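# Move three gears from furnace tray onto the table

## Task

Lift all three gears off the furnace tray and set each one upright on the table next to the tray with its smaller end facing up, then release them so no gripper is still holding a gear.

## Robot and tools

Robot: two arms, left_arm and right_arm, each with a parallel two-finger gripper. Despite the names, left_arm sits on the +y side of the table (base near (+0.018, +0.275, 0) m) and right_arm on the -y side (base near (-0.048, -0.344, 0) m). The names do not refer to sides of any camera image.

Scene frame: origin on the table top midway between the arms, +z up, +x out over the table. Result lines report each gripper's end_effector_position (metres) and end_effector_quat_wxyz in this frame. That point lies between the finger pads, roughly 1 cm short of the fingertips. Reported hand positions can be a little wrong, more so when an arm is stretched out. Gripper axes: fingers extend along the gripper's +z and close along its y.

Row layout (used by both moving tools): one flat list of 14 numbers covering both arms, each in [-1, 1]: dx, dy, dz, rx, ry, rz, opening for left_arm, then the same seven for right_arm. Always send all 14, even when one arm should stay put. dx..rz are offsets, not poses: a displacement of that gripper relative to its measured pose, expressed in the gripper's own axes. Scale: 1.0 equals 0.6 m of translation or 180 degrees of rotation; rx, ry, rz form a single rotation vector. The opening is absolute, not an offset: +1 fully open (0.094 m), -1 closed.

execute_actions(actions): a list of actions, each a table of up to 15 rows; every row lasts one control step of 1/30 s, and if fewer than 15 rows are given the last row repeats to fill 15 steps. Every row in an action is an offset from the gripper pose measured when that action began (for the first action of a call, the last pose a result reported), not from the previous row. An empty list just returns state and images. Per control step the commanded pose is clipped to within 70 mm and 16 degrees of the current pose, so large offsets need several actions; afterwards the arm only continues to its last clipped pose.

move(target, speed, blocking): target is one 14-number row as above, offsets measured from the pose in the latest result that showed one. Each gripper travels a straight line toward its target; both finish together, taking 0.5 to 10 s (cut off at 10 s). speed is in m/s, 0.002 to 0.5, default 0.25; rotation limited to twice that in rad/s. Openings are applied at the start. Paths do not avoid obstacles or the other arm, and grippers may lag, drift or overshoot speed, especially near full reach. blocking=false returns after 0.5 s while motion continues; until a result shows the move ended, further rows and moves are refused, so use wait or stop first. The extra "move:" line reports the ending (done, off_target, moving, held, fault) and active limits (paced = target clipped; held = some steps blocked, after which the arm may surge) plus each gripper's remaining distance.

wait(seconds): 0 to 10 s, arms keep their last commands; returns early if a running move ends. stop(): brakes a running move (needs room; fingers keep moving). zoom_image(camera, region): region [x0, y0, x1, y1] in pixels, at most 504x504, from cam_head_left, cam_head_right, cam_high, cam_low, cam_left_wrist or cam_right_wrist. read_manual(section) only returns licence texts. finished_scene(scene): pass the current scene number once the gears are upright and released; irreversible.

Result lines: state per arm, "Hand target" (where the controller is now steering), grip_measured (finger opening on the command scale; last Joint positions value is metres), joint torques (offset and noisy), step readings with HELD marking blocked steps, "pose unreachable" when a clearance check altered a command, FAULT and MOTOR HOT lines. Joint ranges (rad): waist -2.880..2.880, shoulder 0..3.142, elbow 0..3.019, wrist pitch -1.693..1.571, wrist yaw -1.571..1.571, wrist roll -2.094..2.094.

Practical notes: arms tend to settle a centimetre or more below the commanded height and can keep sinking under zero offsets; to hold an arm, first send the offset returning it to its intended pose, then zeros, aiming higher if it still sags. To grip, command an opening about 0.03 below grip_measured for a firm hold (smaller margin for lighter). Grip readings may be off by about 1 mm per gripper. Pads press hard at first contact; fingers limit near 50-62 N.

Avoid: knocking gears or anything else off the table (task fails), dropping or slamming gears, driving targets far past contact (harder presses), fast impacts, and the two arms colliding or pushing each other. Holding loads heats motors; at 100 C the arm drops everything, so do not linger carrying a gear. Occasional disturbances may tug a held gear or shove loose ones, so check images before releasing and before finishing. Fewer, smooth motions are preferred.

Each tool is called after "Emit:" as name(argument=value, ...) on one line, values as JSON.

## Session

Emit:
execute_actions(actions=[])

Scene clock: 0.00 s.
left_arm: end_effector_position=(+0.2439, -0.2678, +0.1257) grip_measured=+1.000 end_effector_quat_wxyz=(-0.184, -0.383, +0.865, -0.266) | right_arm: end_effector_position=(+0.8113, -0.4779, +0.3459) grip_measured=+1.000 end_effector_quat_wxyz=(+0.545, -0.297, +0.759, +0.196)
Joint positions: left_arm=[-1.086  1.669  1.193 -0.559  0.404 -2.006  0.094] | right_arm=[-0.454  2.406  2.699 -0.89  -0.945 -0.531  0.094]
Joint velocities: left_arm=[ 0.005 -0.015 -0.002 -0.002  0.037 -0.095  0.   ] | right_arm=[ 0.005  0.005 -0.012 -0.012 -0.037  0.037  0.   ]
Joint torques (N m, as the arm reports them, + toward a larger angle): no reading
Motor temperatures (°C, as the motors report them): left_arm=[24 25 26 28 26 25] | right_arm=[28 28 28 27 26 26]
Hand target (left_arm): +0.248, -0.275, +0.134; -0.183, -0.380, +0.864, -0.276
Hand target (right_arm): +0.808, -0.477, +0.375; +0.561, -0.306, +0.747, +0.183
camera_calibration (this result's frames):
cam_left_wrist: T_world_to_cam=[[0.758221, -0.565868, 0.323873, -0.37913], [-0.460466, -0.113069, 0.880447, -0.0259744], [-0.461597, -0.816706, -0.346295, 0.0609959], [0, 0, 0, 1]] pos_world=[0.303659, -0.167659, 0.166782]
cam_right_wrist: T_world_to_cam=[[0.670917, -0.740581, 0.0375592, -0.914625], [-0.59119, -0.56478, -0.575777, 0.416108], [0.447622, 0.364094, -0.816744, 0.220718], [0, 0, 0, 1]] pos_world=[0.760838, -0.522706, 0.454208]

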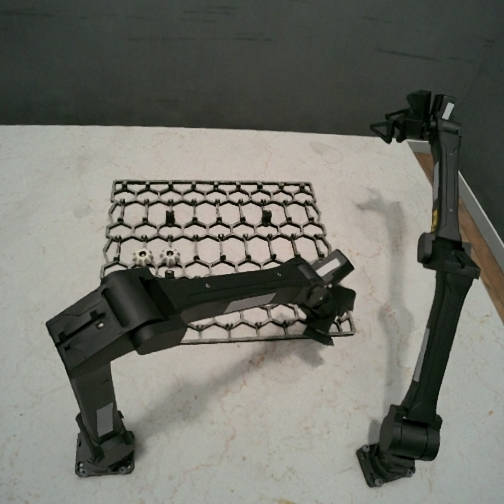

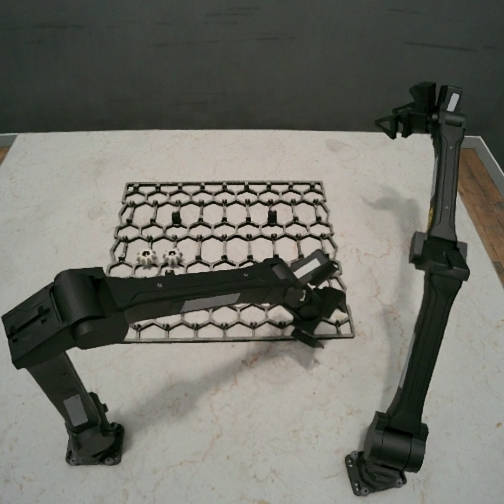

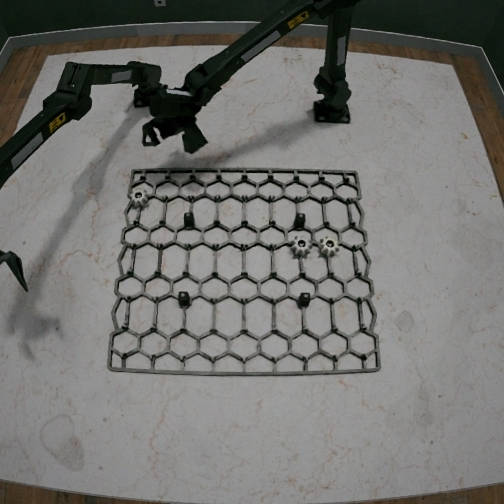

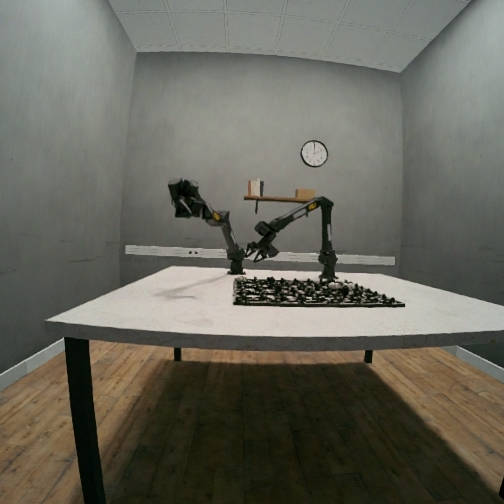

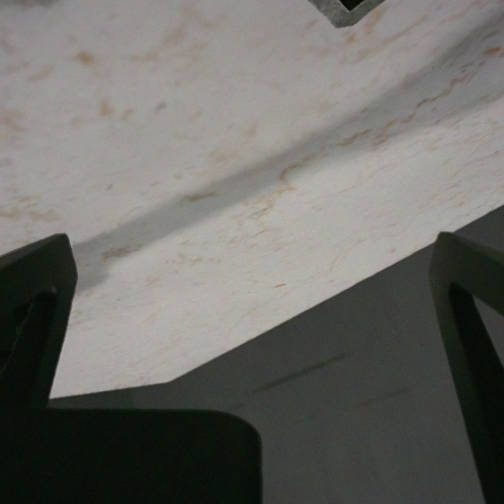

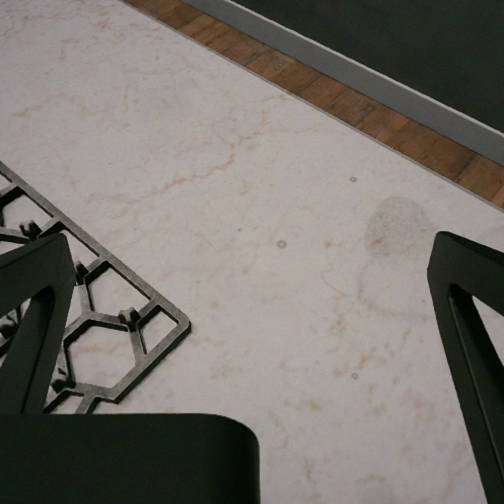

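Emit:
move(target=[-0.744,0.054,-0.586,-0.038,-0.211,-0.226,1, 0.387,0.64,-0.171,0.136,0.378,0.206,1])

Scene clock: 4.17 s.
left_arm: end_effector_position=(+0.5367, +0.2126, +0.1618) grip_measured=+1.000 end_effector_quat_wxyz=(+0.006, +0.713, -0.701, +0.011) | right_arm: end_effector_position=(+0.4342, -0.3142, +0.1406) grip_measured=+1.000 end_effector_quat_wxyz=(-0.010, -0.003, +1.000, +0.005)
Joint positions: left_arm=[-0.138  1.728  1.5   -1.333  0.022 -1.7    0.094] | right_arm=[-0.079  1.661  1.355 -1.284 -0.011  0.053  0.094]
Joint velocities: left_arm=[-0.005 -0.015 -0.002  0.002 -0.037 -0.037  0.   ] | right_arm=[ 0.005  0.005  0.007  0.002 -0.007  0.022  0.   ]
Joint torques (N m, as the arm reports them, + toward a larger angle): left_arm=[ -0.63 -15.2   13.91  -0.24  -0.27   0.09] | right_arm=[ -3.03 -16.97   8.19  -0.26   0.2   -0.04]
Motor temperatures (°C, as the motors report them): left_arm=[24 25 27 28 26 25] | right_arm=[28 28 29 27 26 26]
Hand target (left_arm): +0.549, +0.212, +0.163; +0.004, +0.710, -0.704, +0.011
Hand target (right_arm): +0.430, -0.311, +0.154; -0.000, -0.003, +1.000, +0.003
Off the commanded pose (left_arm): 0.008 m, 2 deg.
Off the commanded pose (right_arm): 0.012 m, 1 deg.
move: off_target (right_arm)
camera_calibration (this result's frames):
cam_left_wrist: T_world_to_cam=[[0.999865, 0.0134383, 0.00948165, -0.542959], [0.00516632, -0.803965, 0.594654, 0.0746414], [0.015614, -0.594524, -0.803926, 0.371721], [0, 0, 0, 1]] pos_world=[0.536696, 0.288302, 0.259598]
cam_right_wrist: T_world_to_cam=[[0.0203349, -0.999684, -0.0147939, -0.324268], [-0.801589, -0.0251453, 0.597347, 0.263412], [-0.59753, -0.000288344, -0.801847, 0.499516], [0, 0, 0, 1]] pos_world=[0.516218, -0.317398, 0.23839]

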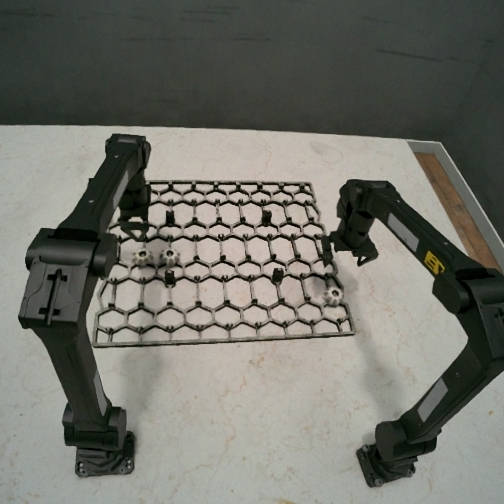

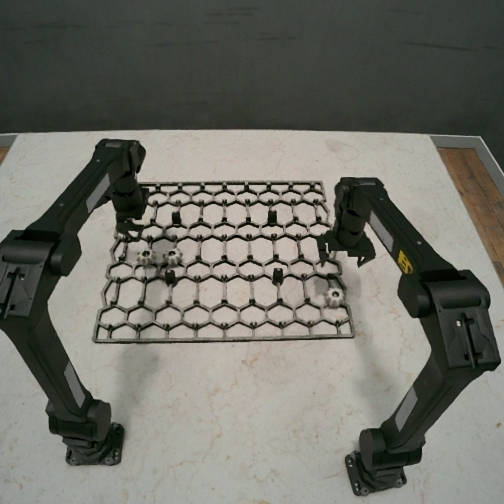

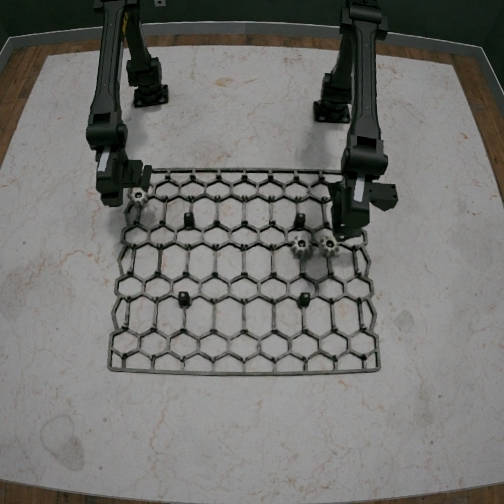

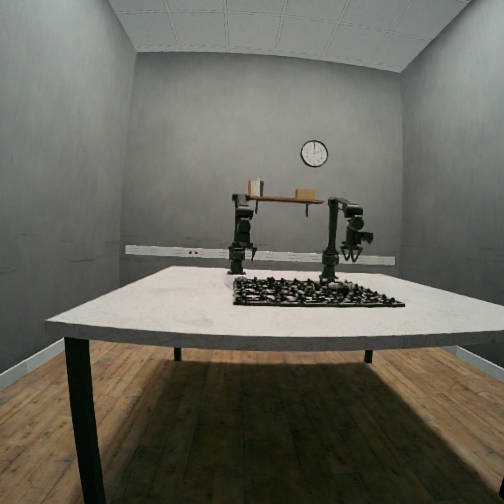

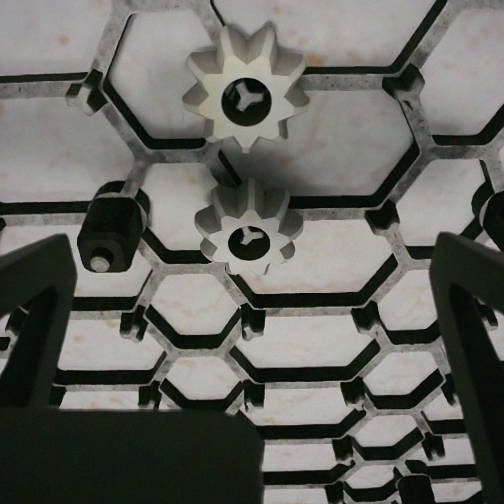

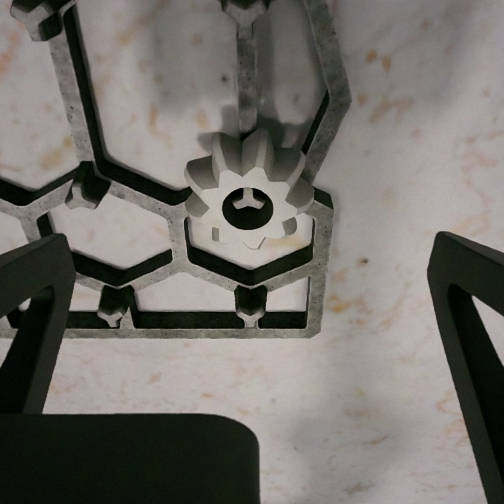

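Emit:
move(target=[0,-0.013,0.205,0,0,0,0.7, 0.05,0,0.165,0,0,0,0.8], speed=0.12)

Scene clock: 5.83 s.
left_arm: end_effector_position=(+0.5450, +0.2117, +0.0504) grip_measured=+0.702 end_effector_quat_wxyz=(+0.002, +0.713, -0.701, +0.015) | right_arm: end_effector_position=(+0.4027, -0.3161, +0.0469) grip_measured=+0.802 end_effector_quat_wxyz=(-0.009, -0.002, +1.000, +0.005)
Joint positions: left_arm=[-0.138  1.844  1.351 -1.058  0.022 -1.7    0.08 ] | right_arm=[-0.079  1.689  1.12  -1.019 -0.011  0.055  0.085]
Joint velocities: left_arm=[-0.005  0.005 -0.002 -0.007  0.037  0.066 -0.   ] | right_arm=[ 0.005 -0.005 -0.002  0.007 -0.037  0.051 -0.   ]
Joint torques (N m, as the arm reports them, + toward a larger angle): left_arm=[ -1.13 -16.61   9.36   0.64  -0.19   0.01] | right_arm=[ -1.34 -13.26   7.42   0.36   0.06  -0.06]
Motor temperatures (°C, as the motors report them): left_arm=[24 25 27 28 26 25] | right_arm=[28 28 29 27 26 26]
Hand target (left_arm): +0.547, +0.211, +0.039; +0.006, +0.713, -0.701, +0.010
Hand target (right_arm): +0.402, -0.313, +0.042; -0.010, -0.003, +1.000, +0.005
Off the commanded pose (left_arm): 0.012 m, 1 deg.
Off the commanded pose (right_arm): 0.005 m, 0 deg.
move: off_target (left_arm)
camera_calibration (this result's frames):
cam_left_wrist: T_world_to_cam=[[0.99972, 0.0130738, 0.0197083, -0.55051], [-0.0012366, -0.803282, 0.595598, 0.14342], [0.023618, -0.595456, -0.803041, 0.277231], [0, 0, 0, 1]] pos_world=[0.543986, 0.287483, 0.148057]
cam_right_wrist: T_world_to_cam=[[0.0184621, -0.999719, -0.0148507, -0.326154], [-0.802987, -0.0236754, 0.595526, 0.295185], [-0.59571, 0.00093025, -0.803199, 0.405294], [0, 0, 0, 1]] pos_world=[0.484489, -0.31945, 0.144897]

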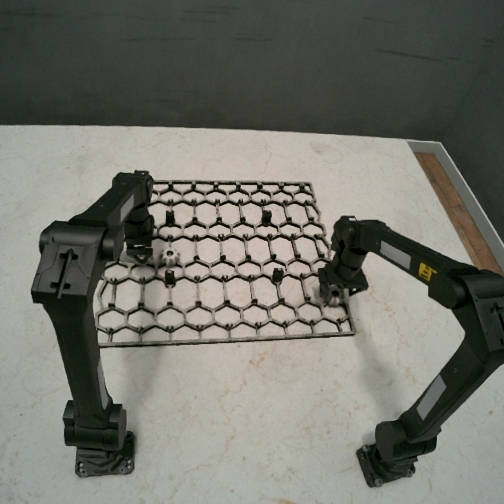

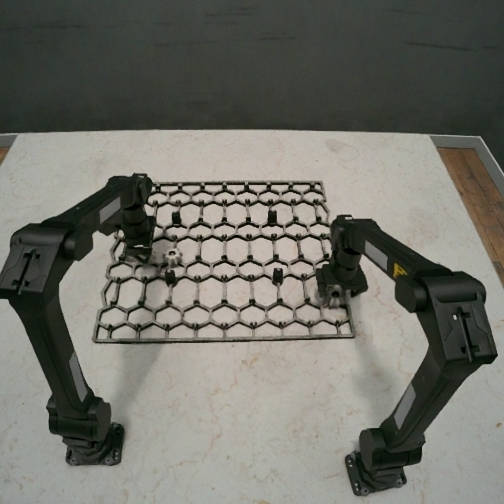

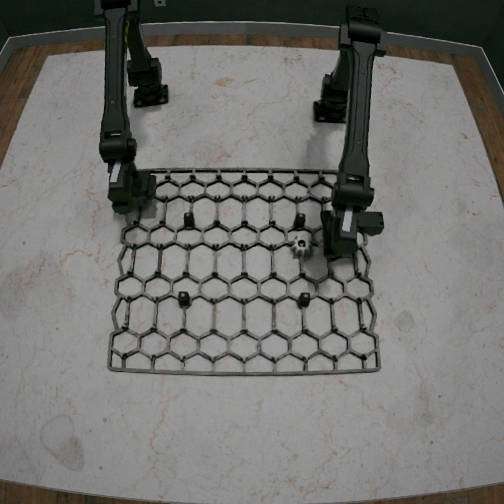

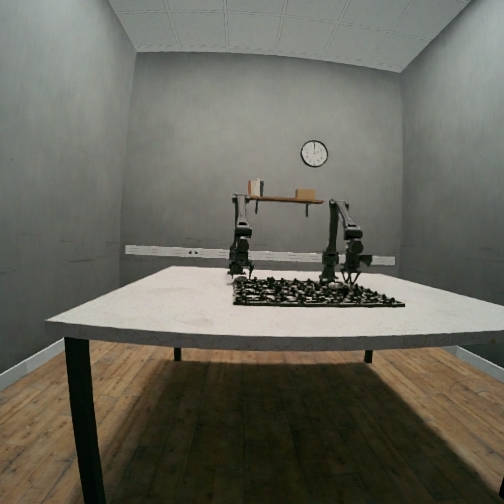

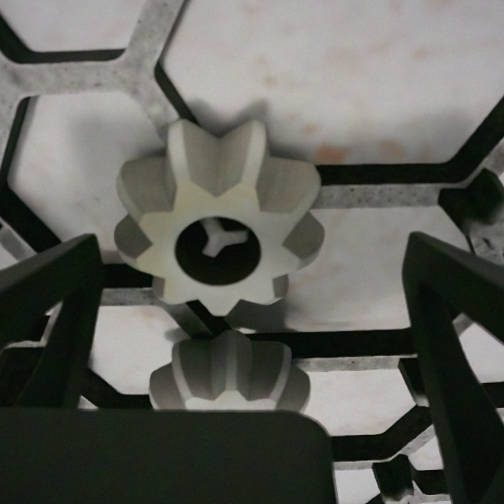

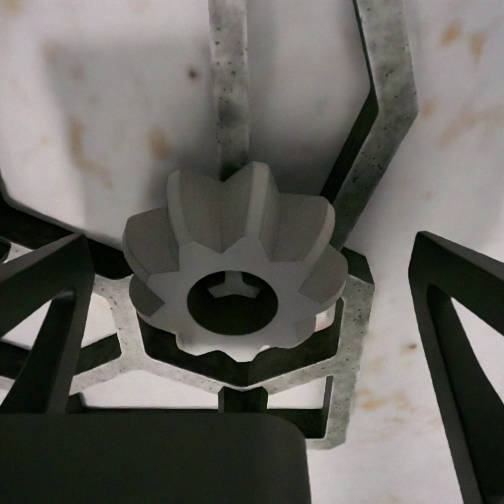

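Emit:
move(target=[0,0.015,0.04,0,0,0,0.7, 0,0.005,0.02,0,0,0,0.8], speed=0.06)

Emit:
move(target=[0,0,0,0,0,0,-0.3, 0,0,0,0,0,0,-0.3], speed=0.05)

Emit:
move(target=[0,0,-0.2,0,0,0,-0.3, 0,0,-0.2,0,0,0,-0.3], speed=0.1)

Scene clock: 6.80 s.
left_arm: end_effector_position=(+0.5353, +0.2128, +0.0327) grip_measured=+0.702 end_effector_quat_wxyz=(+0.002, +0.713, -0.701, +0.015) | right_arm: end_effector_position=(+0.4046, -0.3160, +0.0433) grip_measured=+0.802 end_effector_quat_wxyz=(-0.004, -0.002, +1.000, +0.005)
Joint positions: left_arm=[-0.138  1.844  1.298 -1.003  0.022 -1.7    0.08 ] | right_arm=[-0.079  1.693  1.114 -0.998 -0.011  0.055  0.085]
Joint velocities: left_arm=[-0.005 -0.005 -0.022  0.027 -0.066 -0.022  0.   ] | right_arm=[-0.015  0.005 -0.002 -0.002  0.051 -0.037 -0.002]
Joint torques (N m, as the arm reports them, + toward a larger angle): left_arm=[ -0.73 -17.3    8.79   0.59  -0.17  -0.01] | right_arm=[ -1.53 -12.03   6.88   0.28   0.08   0.02]
Motor temperatures (°C, as the motors report them): left_arm=[24 25 27 28 26 25] | right_arm=[28 28 29 27 26 26]
Hand target (left_arm): +0.537, +0.211, +0.026; +0.002, +0.713, -0.701, +0.015
Hand target (right_arm): +0.402, -0.313, +0.035; -0.009, -0.002, +1.000, +0.005
Off the commanded pose (left_arm): 0.007 m, 0 deg.
Off the commanded pose (right_arm): 0.009 m, 1 deg.
move: done
camera_calibration (this result's frames):
cam_left_wrist: T_world_to_cam=[[0.999689, 0.0130773, 0.0212219, -0.540524], [-0.00213979, -0.80318, 0.595733, 0.155286], [0.0248355, -0.595593, -0.802902, 0.26327], [0, 0, 0, 1]] pos_world=[0.53415, 0.288593, 0.130342]
cam_right_wrist: T_world_to_cam=[[0.0186228, -0.99971, -0.0152914, -0.326174], [-0.809291, -0.024053, 0.586915, 0.301606], [-0.587113, 0.0014452, -0.809504, 0.400447], [0, 0, 0, 1]] pos_world=[0.485269, -0.319404, 0.142158]

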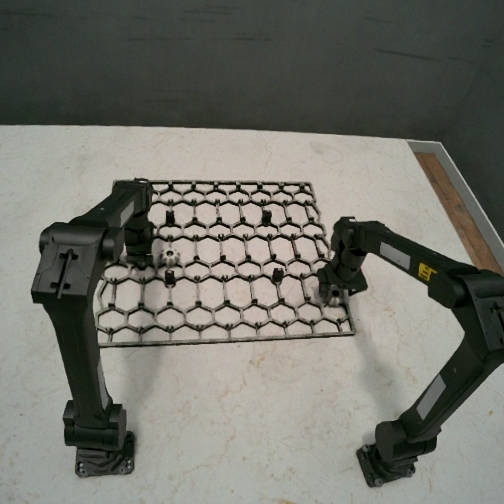

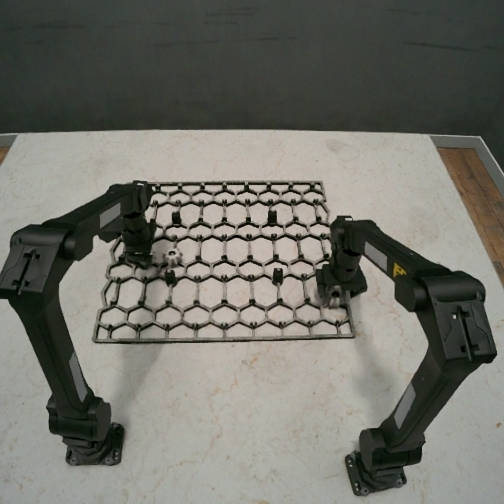

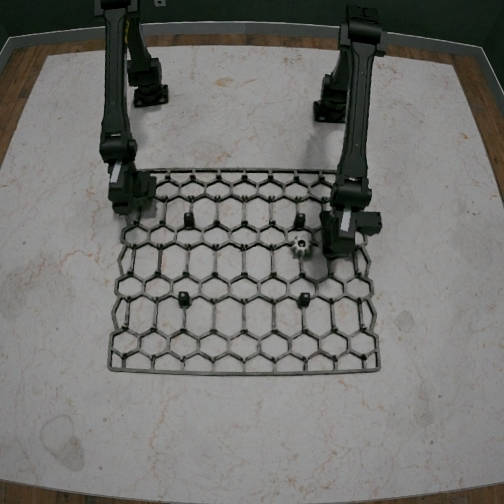

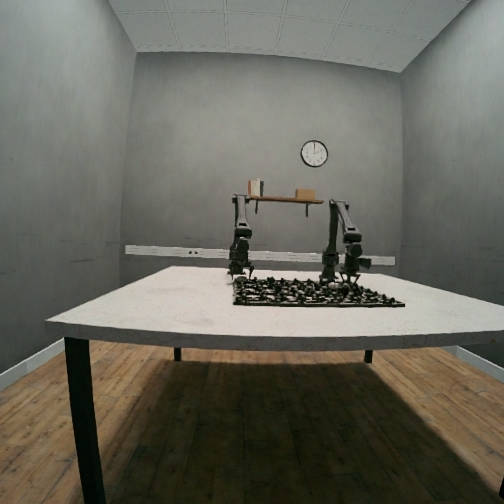

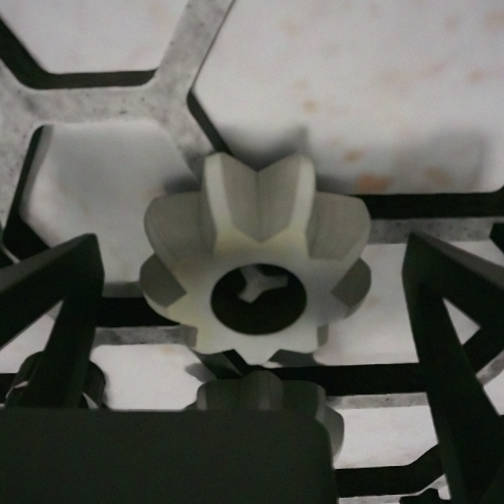

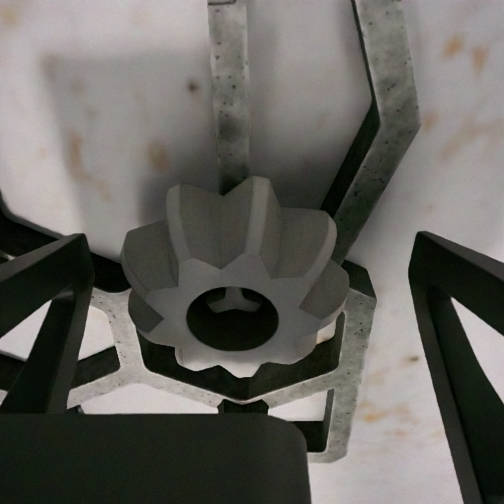

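Scene clock: 7.30 s.
left_arm: end_effector_position=(+0.5354, +0.2127, +0.0327) grip_measured=+0.218 end_effector_quat_wxyz=(+0.002, +0.713, -0.701, +0.015) | right_arm: end_effector_position=(+0.4052, -0.3136, +0.0434) grip_measured=+0.090 end_effector_quat_wxyz=(-0.002, -0.003, +1.000, +0.010)
Joint positions: left_arm=[-0.138  1.844  1.298 -1.003  0.022 -1.7    0.057] | right_arm=[-0.078  1.693  1.114 -0.995 -0.021  0.055  0.051]
Joint velocities: left_arm=[ 0.015 -0.024  0.002 -0.002 -0.037  0.022 -0.   ] | right_arm=[-0.005 -0.005 -0.002  0.017  0.037  0.081  0.   ]
Joint torques (N m, as the arm reports them, + toward a larger angle): left_arm=[ -0.58 -18.77   8.77   0.17  -0.15   0.  ] | right_arm=[ -3.1  -12.31   7.67  -0.2    0.36  -0.04]
Motor temperatures (°C, as the motors report them): left_arm=[24 25 27 28 26 25] | right_arm=[28 28 29 27 26 26]
Hand target (left_arm): +0.535, +0.213, +0.033; +0.002, +0.713, -0.701, +0.015
Hand target (right_arm): +0.405, -0.316, +0.043; -0.004, -0.002, +1.000, +0.005
Off the commanded pose (left_arm): 0.000 m, 0 deg.
Off the commanded pose (right_arm): 0.002 m, 1 deg.
move: done
camera_calibration (this result's frames):
cam_left_wrist: T_world_to_cam=[[0.999681, 0.0130782, 0.0216002, -0.540625], [-0.00236562, -0.803154, 0.595766, 0.155391], [0.0251399, -0.595627, -0.802867, 0.263106], [0, 0, 0, 1]] pos_world=[0.534206, 0.288586, 0.13034]
cam_right_wrist: T_world_to_cam=[[0.0197654, -0.999474, -0.0257058, -0.323793], [-0.810681, -0.0310691, 0.584663, 0.300601], [-0.585154, 0.00928312, -0.810869, 0.402544], [0, 0, 0, 1]] pos_world=[0.485642, -0.31802, 0.142336]

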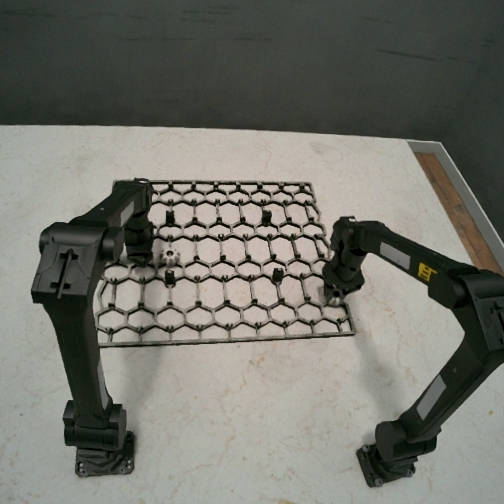

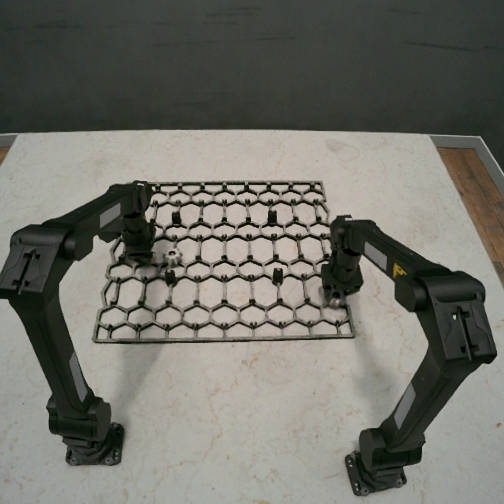

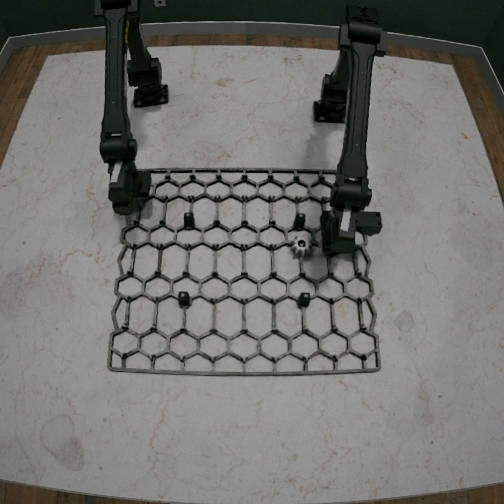

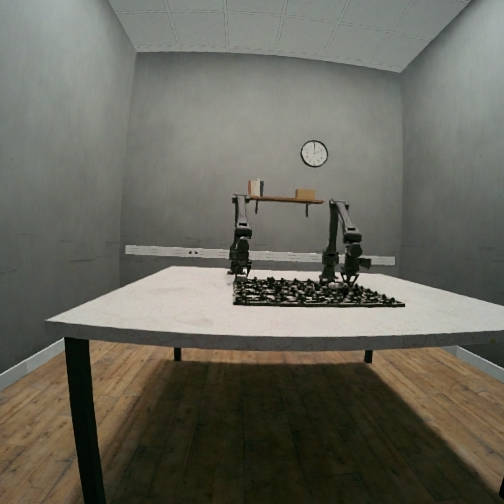

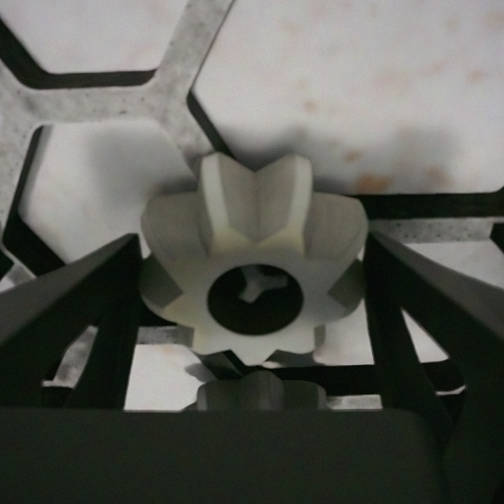

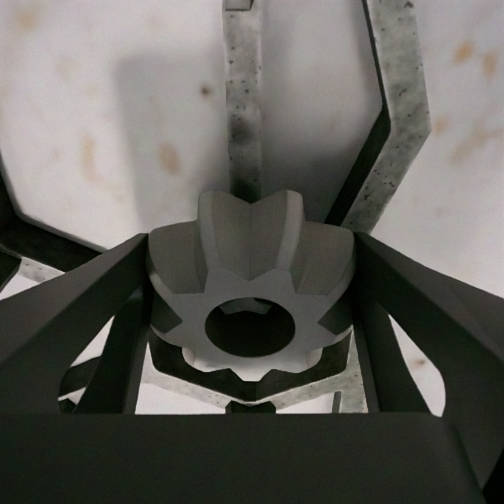

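Scene clock: 8.90 s.
left_arm: end_effector_position=(+0.5140, +0.2152, +0.1170) grip_measured=+0.218 end_effector_quat_wxyz=(+0.025, +0.713, -0.701, -0.014) | right_arm: end_effector_position=(+0.3818, -0.3145, +0.1247) grip_measured=+0.087 end_effector_quat_wxyz=(-0.049, -0.002, +0.999, +0.009)
Joint positions: left_arm=[-0.138  1.743  1.397 -1.279  0.022 -1.7    0.057] | right_arm=[-0.078  1.594  1.223 -1.297 -0.024  0.055  0.051]
Joint velocities: left_arm=[-0.005 -0.005  0.012  0.002 -0.007 -0.037 -0.   ] | right_arm=[-0.015 -0.005 -0.007 -0.012 -0.007 -0.051  0.   ]
Joint torques (N m, as the arm reports them, + toward a larger angle): left_arm=[ -0.24 -20.44  14.15  -0.44  -0.16   0.03] | right_arm=[ -3.56 -16.03  14.04  -0.61   0.19  -0.18]
Motor temperatures (°C, as the motors report them): left_arm=[24 26 28 28 26 25] | right_arm=[28 29 29 27 26 26]
Hand target (left_arm): +0.530, +0.215, +0.153; +0.002, +0.713, -0.701, +0.015
Hand target (right_arm): +0.403, -0.317, +0.164; -0.002, -0.003, +1.000, +0.010
Off the commanded pose (left_arm): 0.040 m, 4 deg.
Off the commanded pose (right_arm): 0.045 m, 5 deg.
move: off_target (left_arm, right_arm)
camera_calibration (this result's frames):
cam_left_wrist: T_world_to_cam=[[0.99847, 0.0132149, -0.0536892, -0.5117], [0.0422818, -0.808192, 0.587399, 0.0861257], [-0.0356288, -0.588771, -0.807515, 0.363124], [0, 0, 0, 1]] pos_world=[0.520214, 0.290165, 0.215165]
cam_right_wrist: T_world_to_cam=[[0.0172325, -0.999534, -0.0251979, -0.321188], [-0.753058, -0.0295532, 0.65729, 0.203478], [-0.657728, 0.00764873, -0.753217, 0.474878], [0, 0, 0, 1]] pos_world=[0.471106, -0.318658, 0.215849]

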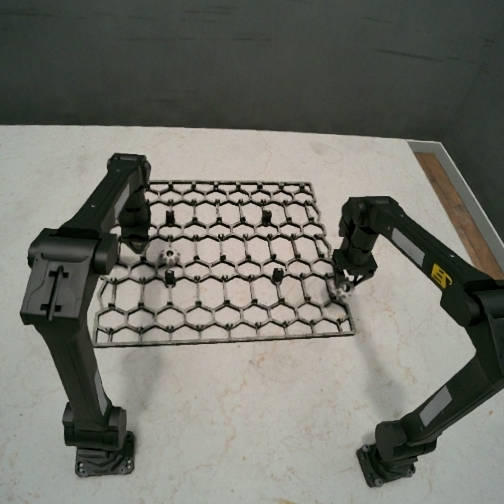

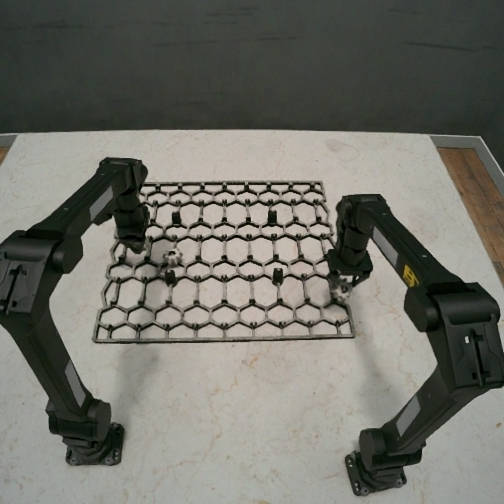

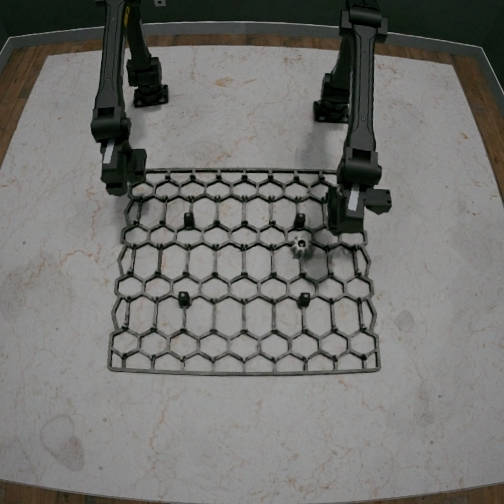

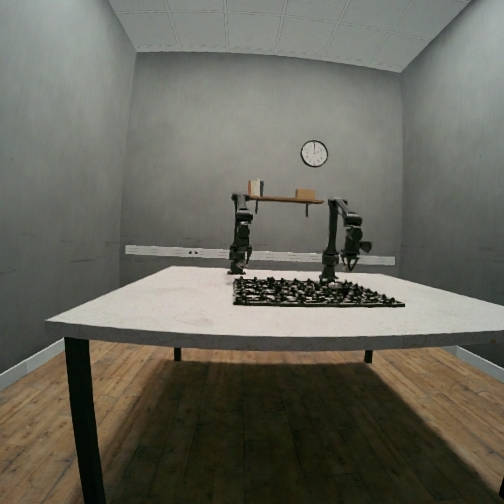

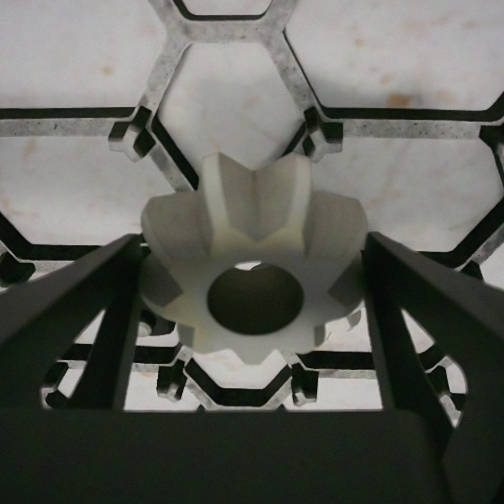

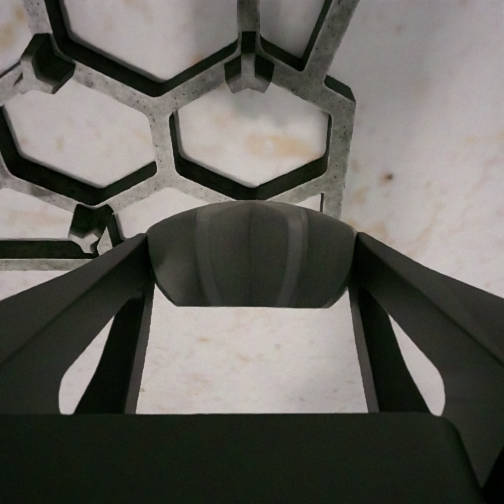

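Emit:
move(target=[-0.37,-0.03,-0.05,0,0,0,-0.3, -0.04,-0.25,-0.05,0,-0.03,0,-0.3], speed=0.15)

Emit:
zoom_image(camera="cam_head_right", region=[320, 200, 470, 330])

Emit:
zoom_image(camera="cam_low", region=[160, 200, 280, 300])

Scene clock: 11.00 s.
left_arm: end_effector_position=(+0.5172, +0.4326, +0.1324) grip_measured=+0.218 end_effector_quat_wxyz=(+0.038, +0.717, -0.696, -0.016) | right_arm: end_effector_position=(+0.3808, -0.4545, +0.1253) grip_measured=+0.087 end_effector_quat_wxyz=(-0.039, +0.000, +0.999, +0.016)
Joint positions: left_arm=[ 0.283  1.808  1.528 -1.374  0.008 -1.292  0.057] | right_arm=[-0.393  1.615  1.252 -1.292 -0.01  -0.254  0.051]
Joint velocities: left_arm=[-0.015 -0.005 -0.007  0.007  0.022  0.022 -0.002] | right_arm=[-0.005  0.005 -0.022  0.002 -0.022  0.007 -0.001]
Joint torques (N m, as the arm reports them, + toward a larger angle): left_arm=[ -1.11 -17.43  14.84  -0.57  -0.19   0.1 ] | right_arm=[ -3.89 -13.    14.26   0.02   0.02  -0.17]
Motor temperatures (°C, as the motors report them): left_arm=[24 26 28 28 26 25] | right_arm=[28 29 30 27 26 26]
Hand target (left_arm): +0.533, +0.437, +0.144; +0.026, +0.713, -0.701, -0.010
Hand target (right_arm): +0.406, -0.465, +0.150; -0.003, -0.001, +1.000, +0.006
Off the commanded pose (left_arm): 0.017 m, 2 deg.
Off the commanded pose (right_arm): 0.039 m, 4 deg.
move: off_target (left_arm, right_arm)
camera_calibration (this result's frames):
cam_left_wrist: T_world_to_cam=[[0.996884, 0.0247547, -0.0748999, -0.518268], [0.0648157, -0.798236, 0.598847, 0.235269], [-0.0449636, -0.601836, -0.797353, 0.512789], [0, 0, 0, 1]] pos_world=[0.524461, 0.509244, 0.229165]
cam_right_wrist: T_world_to_cam=[[0.0124531, -0.999237, -0.0370118, -0.45767], [-0.765374, -0.0333449, 0.642721, 0.203008], [-0.643465, 0.020324, -0.765206, 0.477568], [0, 0, 0, 1]] pos_world=[0.468375, -0.460258, 0.218021]

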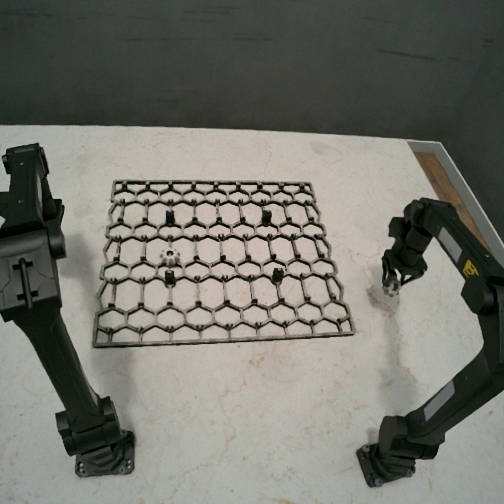

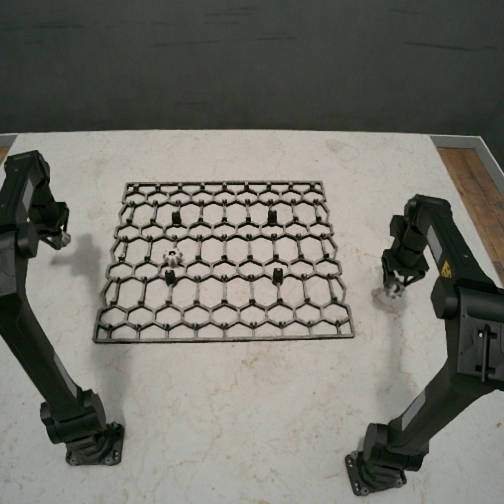

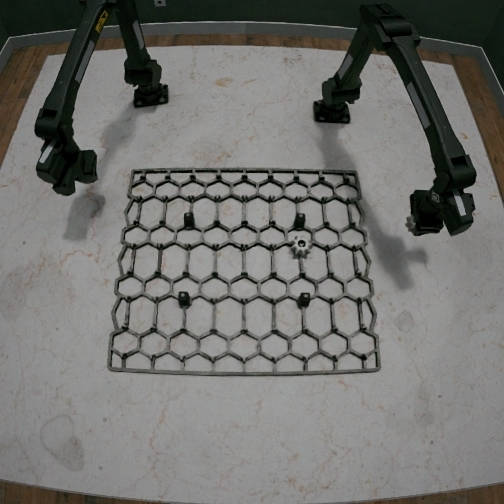

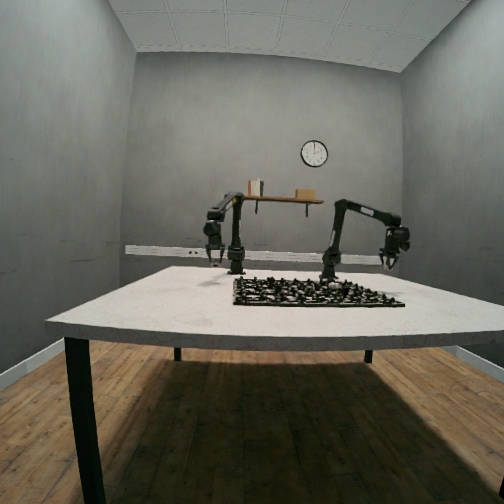

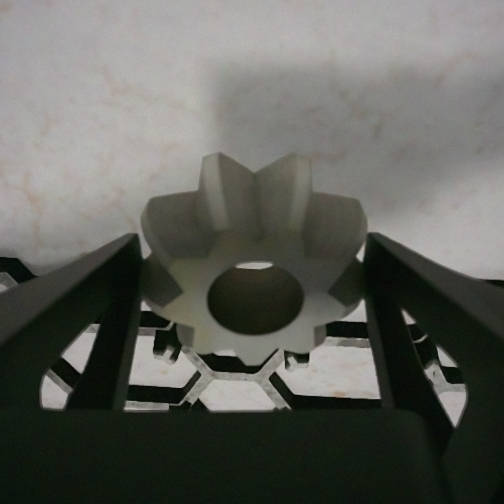

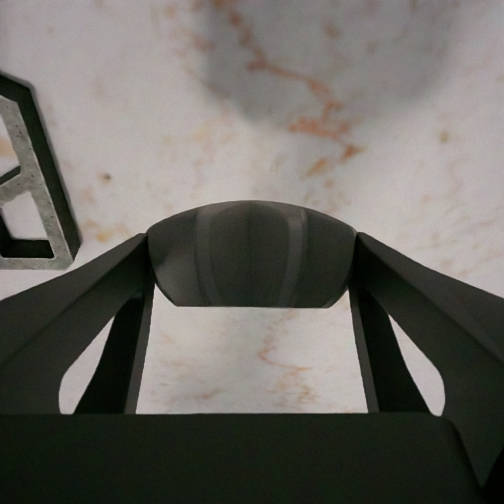

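Region (320, 200, 470, 330) of cam_head_right's 504x504 image, scaled by 3.360, with more detail than that image has; it fills the top 437 rows of this view, and the rest is white.

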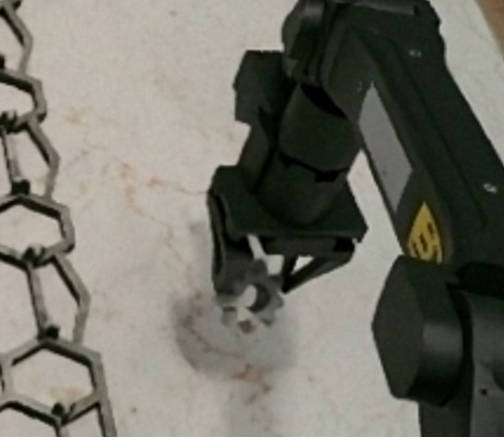

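Region (160, 200, 280, 300) of cam_low's 504x504 image, scaled by 4.200, with more detail than that image has.

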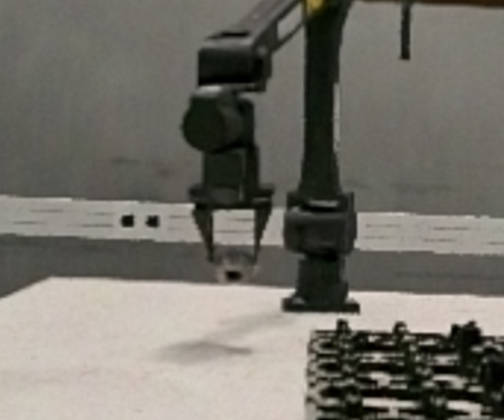

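Emit:
move(target=[0,-0.02,0.175,0,0,0,-0.3, 0,0,0.15,0,-0.02,0,-0.3], speed=0.1)

Scene clock: 12.70 s.
left_arm: end_effector_position=(+0.5156, +0.4321, +0.0286) grip_measured=+0.218 end_effector_quat_wxyz=(+0.042, +0.716, -0.697, -0.018) | right_arm: end_effector_position=(+0.3746, -0.4507, +0.0410) grip_measured=+0.087 end_effector_quat_wxyz=(-0.007, -0.001, +1.000, +0.014)
Joint positions: left_arm=[ 0.283  1.915  1.392 -1.14   0.008 -1.29   0.057] | right_arm=[-0.393  1.665  1.069 -0.996 -0.023 -0.256  0.051]
Joint velocities: left_arm=[-0.005  0.005  0.007 -0.022 -0.022  0.066 -0.001] | right_arm=[ 0.015  0.005  0.002 -0.007 -0.081  0.081 -0.   ]
Joint torques (N m, as the arm reports them, + toward a larger angle): left_arm=[ -1.06 -18.65   9.8    0.47  -0.15  -0.03] | right_arm=[ -3.79 -11.88   6.79   0.54  -0.07  -0.08]
Motor temperatures (°C, as the motors report them): left_arm=[24 26 28 28 26 25] | right_arm=[28 29 30 27 26 26]
Hand target (left_arm): +0.522, +0.431, +0.026; +0.038, +0.717, -0.696, -0.016
Hand target (right_arm): +0.374, -0.451, +0.036; -0.008, +0.001, +1.000, +0.015
Off the commanded pose (left_arm): 0.006 m, 1 deg.
Off the commanded pose (right_arm): 0.006 m, 0 deg.
move: done
camera_calibration (this result's frames):
cam_left_wrist: T_world_to_cam=[[0.996243, 0.0226287, -0.0835989, -0.522952], [0.0684937, -0.796604, 0.600609, 0.294461], [-0.0530042, -0.604078, -0.79516, 0.434721], [0, 0, 0, 1]] pos_world=[0.523861, 0.509008, 0.125099]
cam_right_wrist: T_world_to_cam=[[0.0159215, -0.999352, -0.0322713, -0.458478], [-0.804682, -0.0319643, 0.592845, 0.269946], [-0.593492, 0.0165291, -0.80467, 0.390174], [0, 0, 0, 1]] pos_world=[0.456086, -0.456001, 0.13913]

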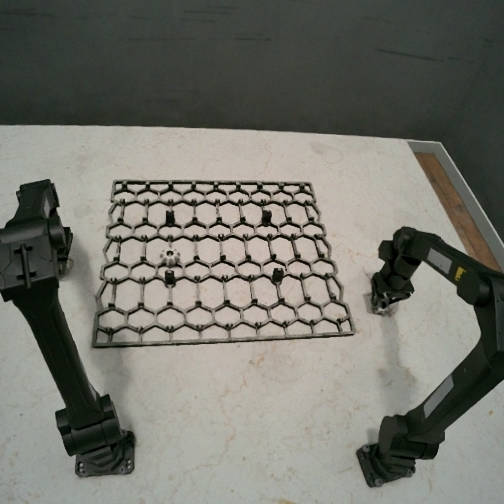

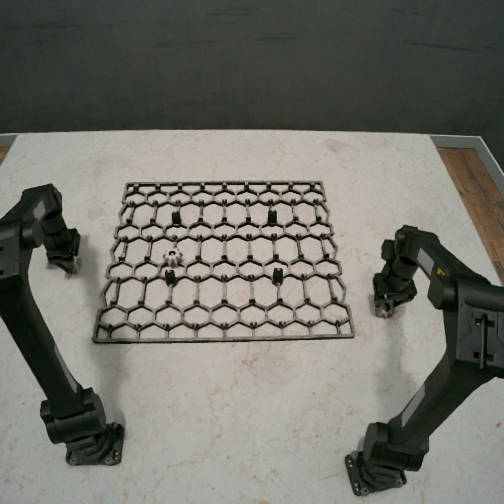

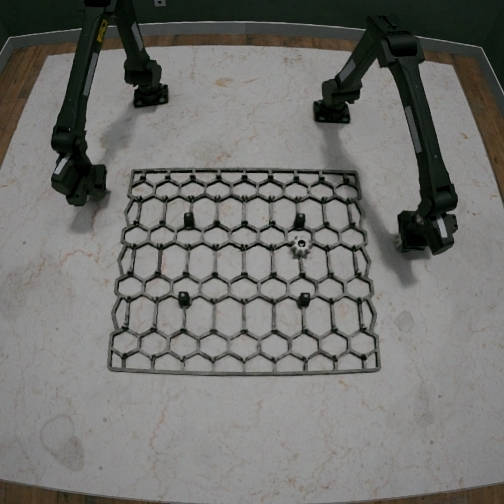

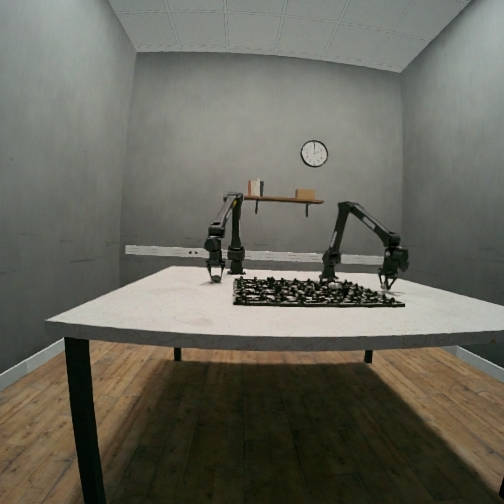

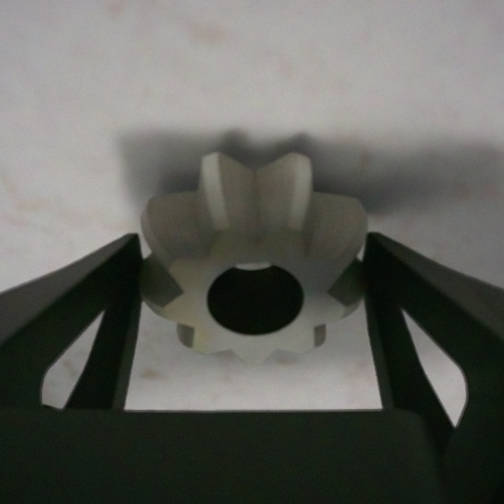

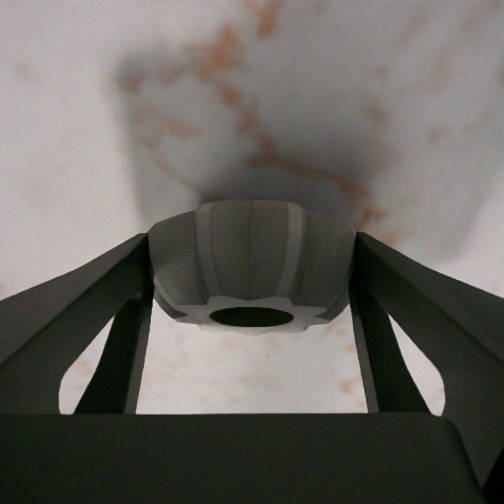

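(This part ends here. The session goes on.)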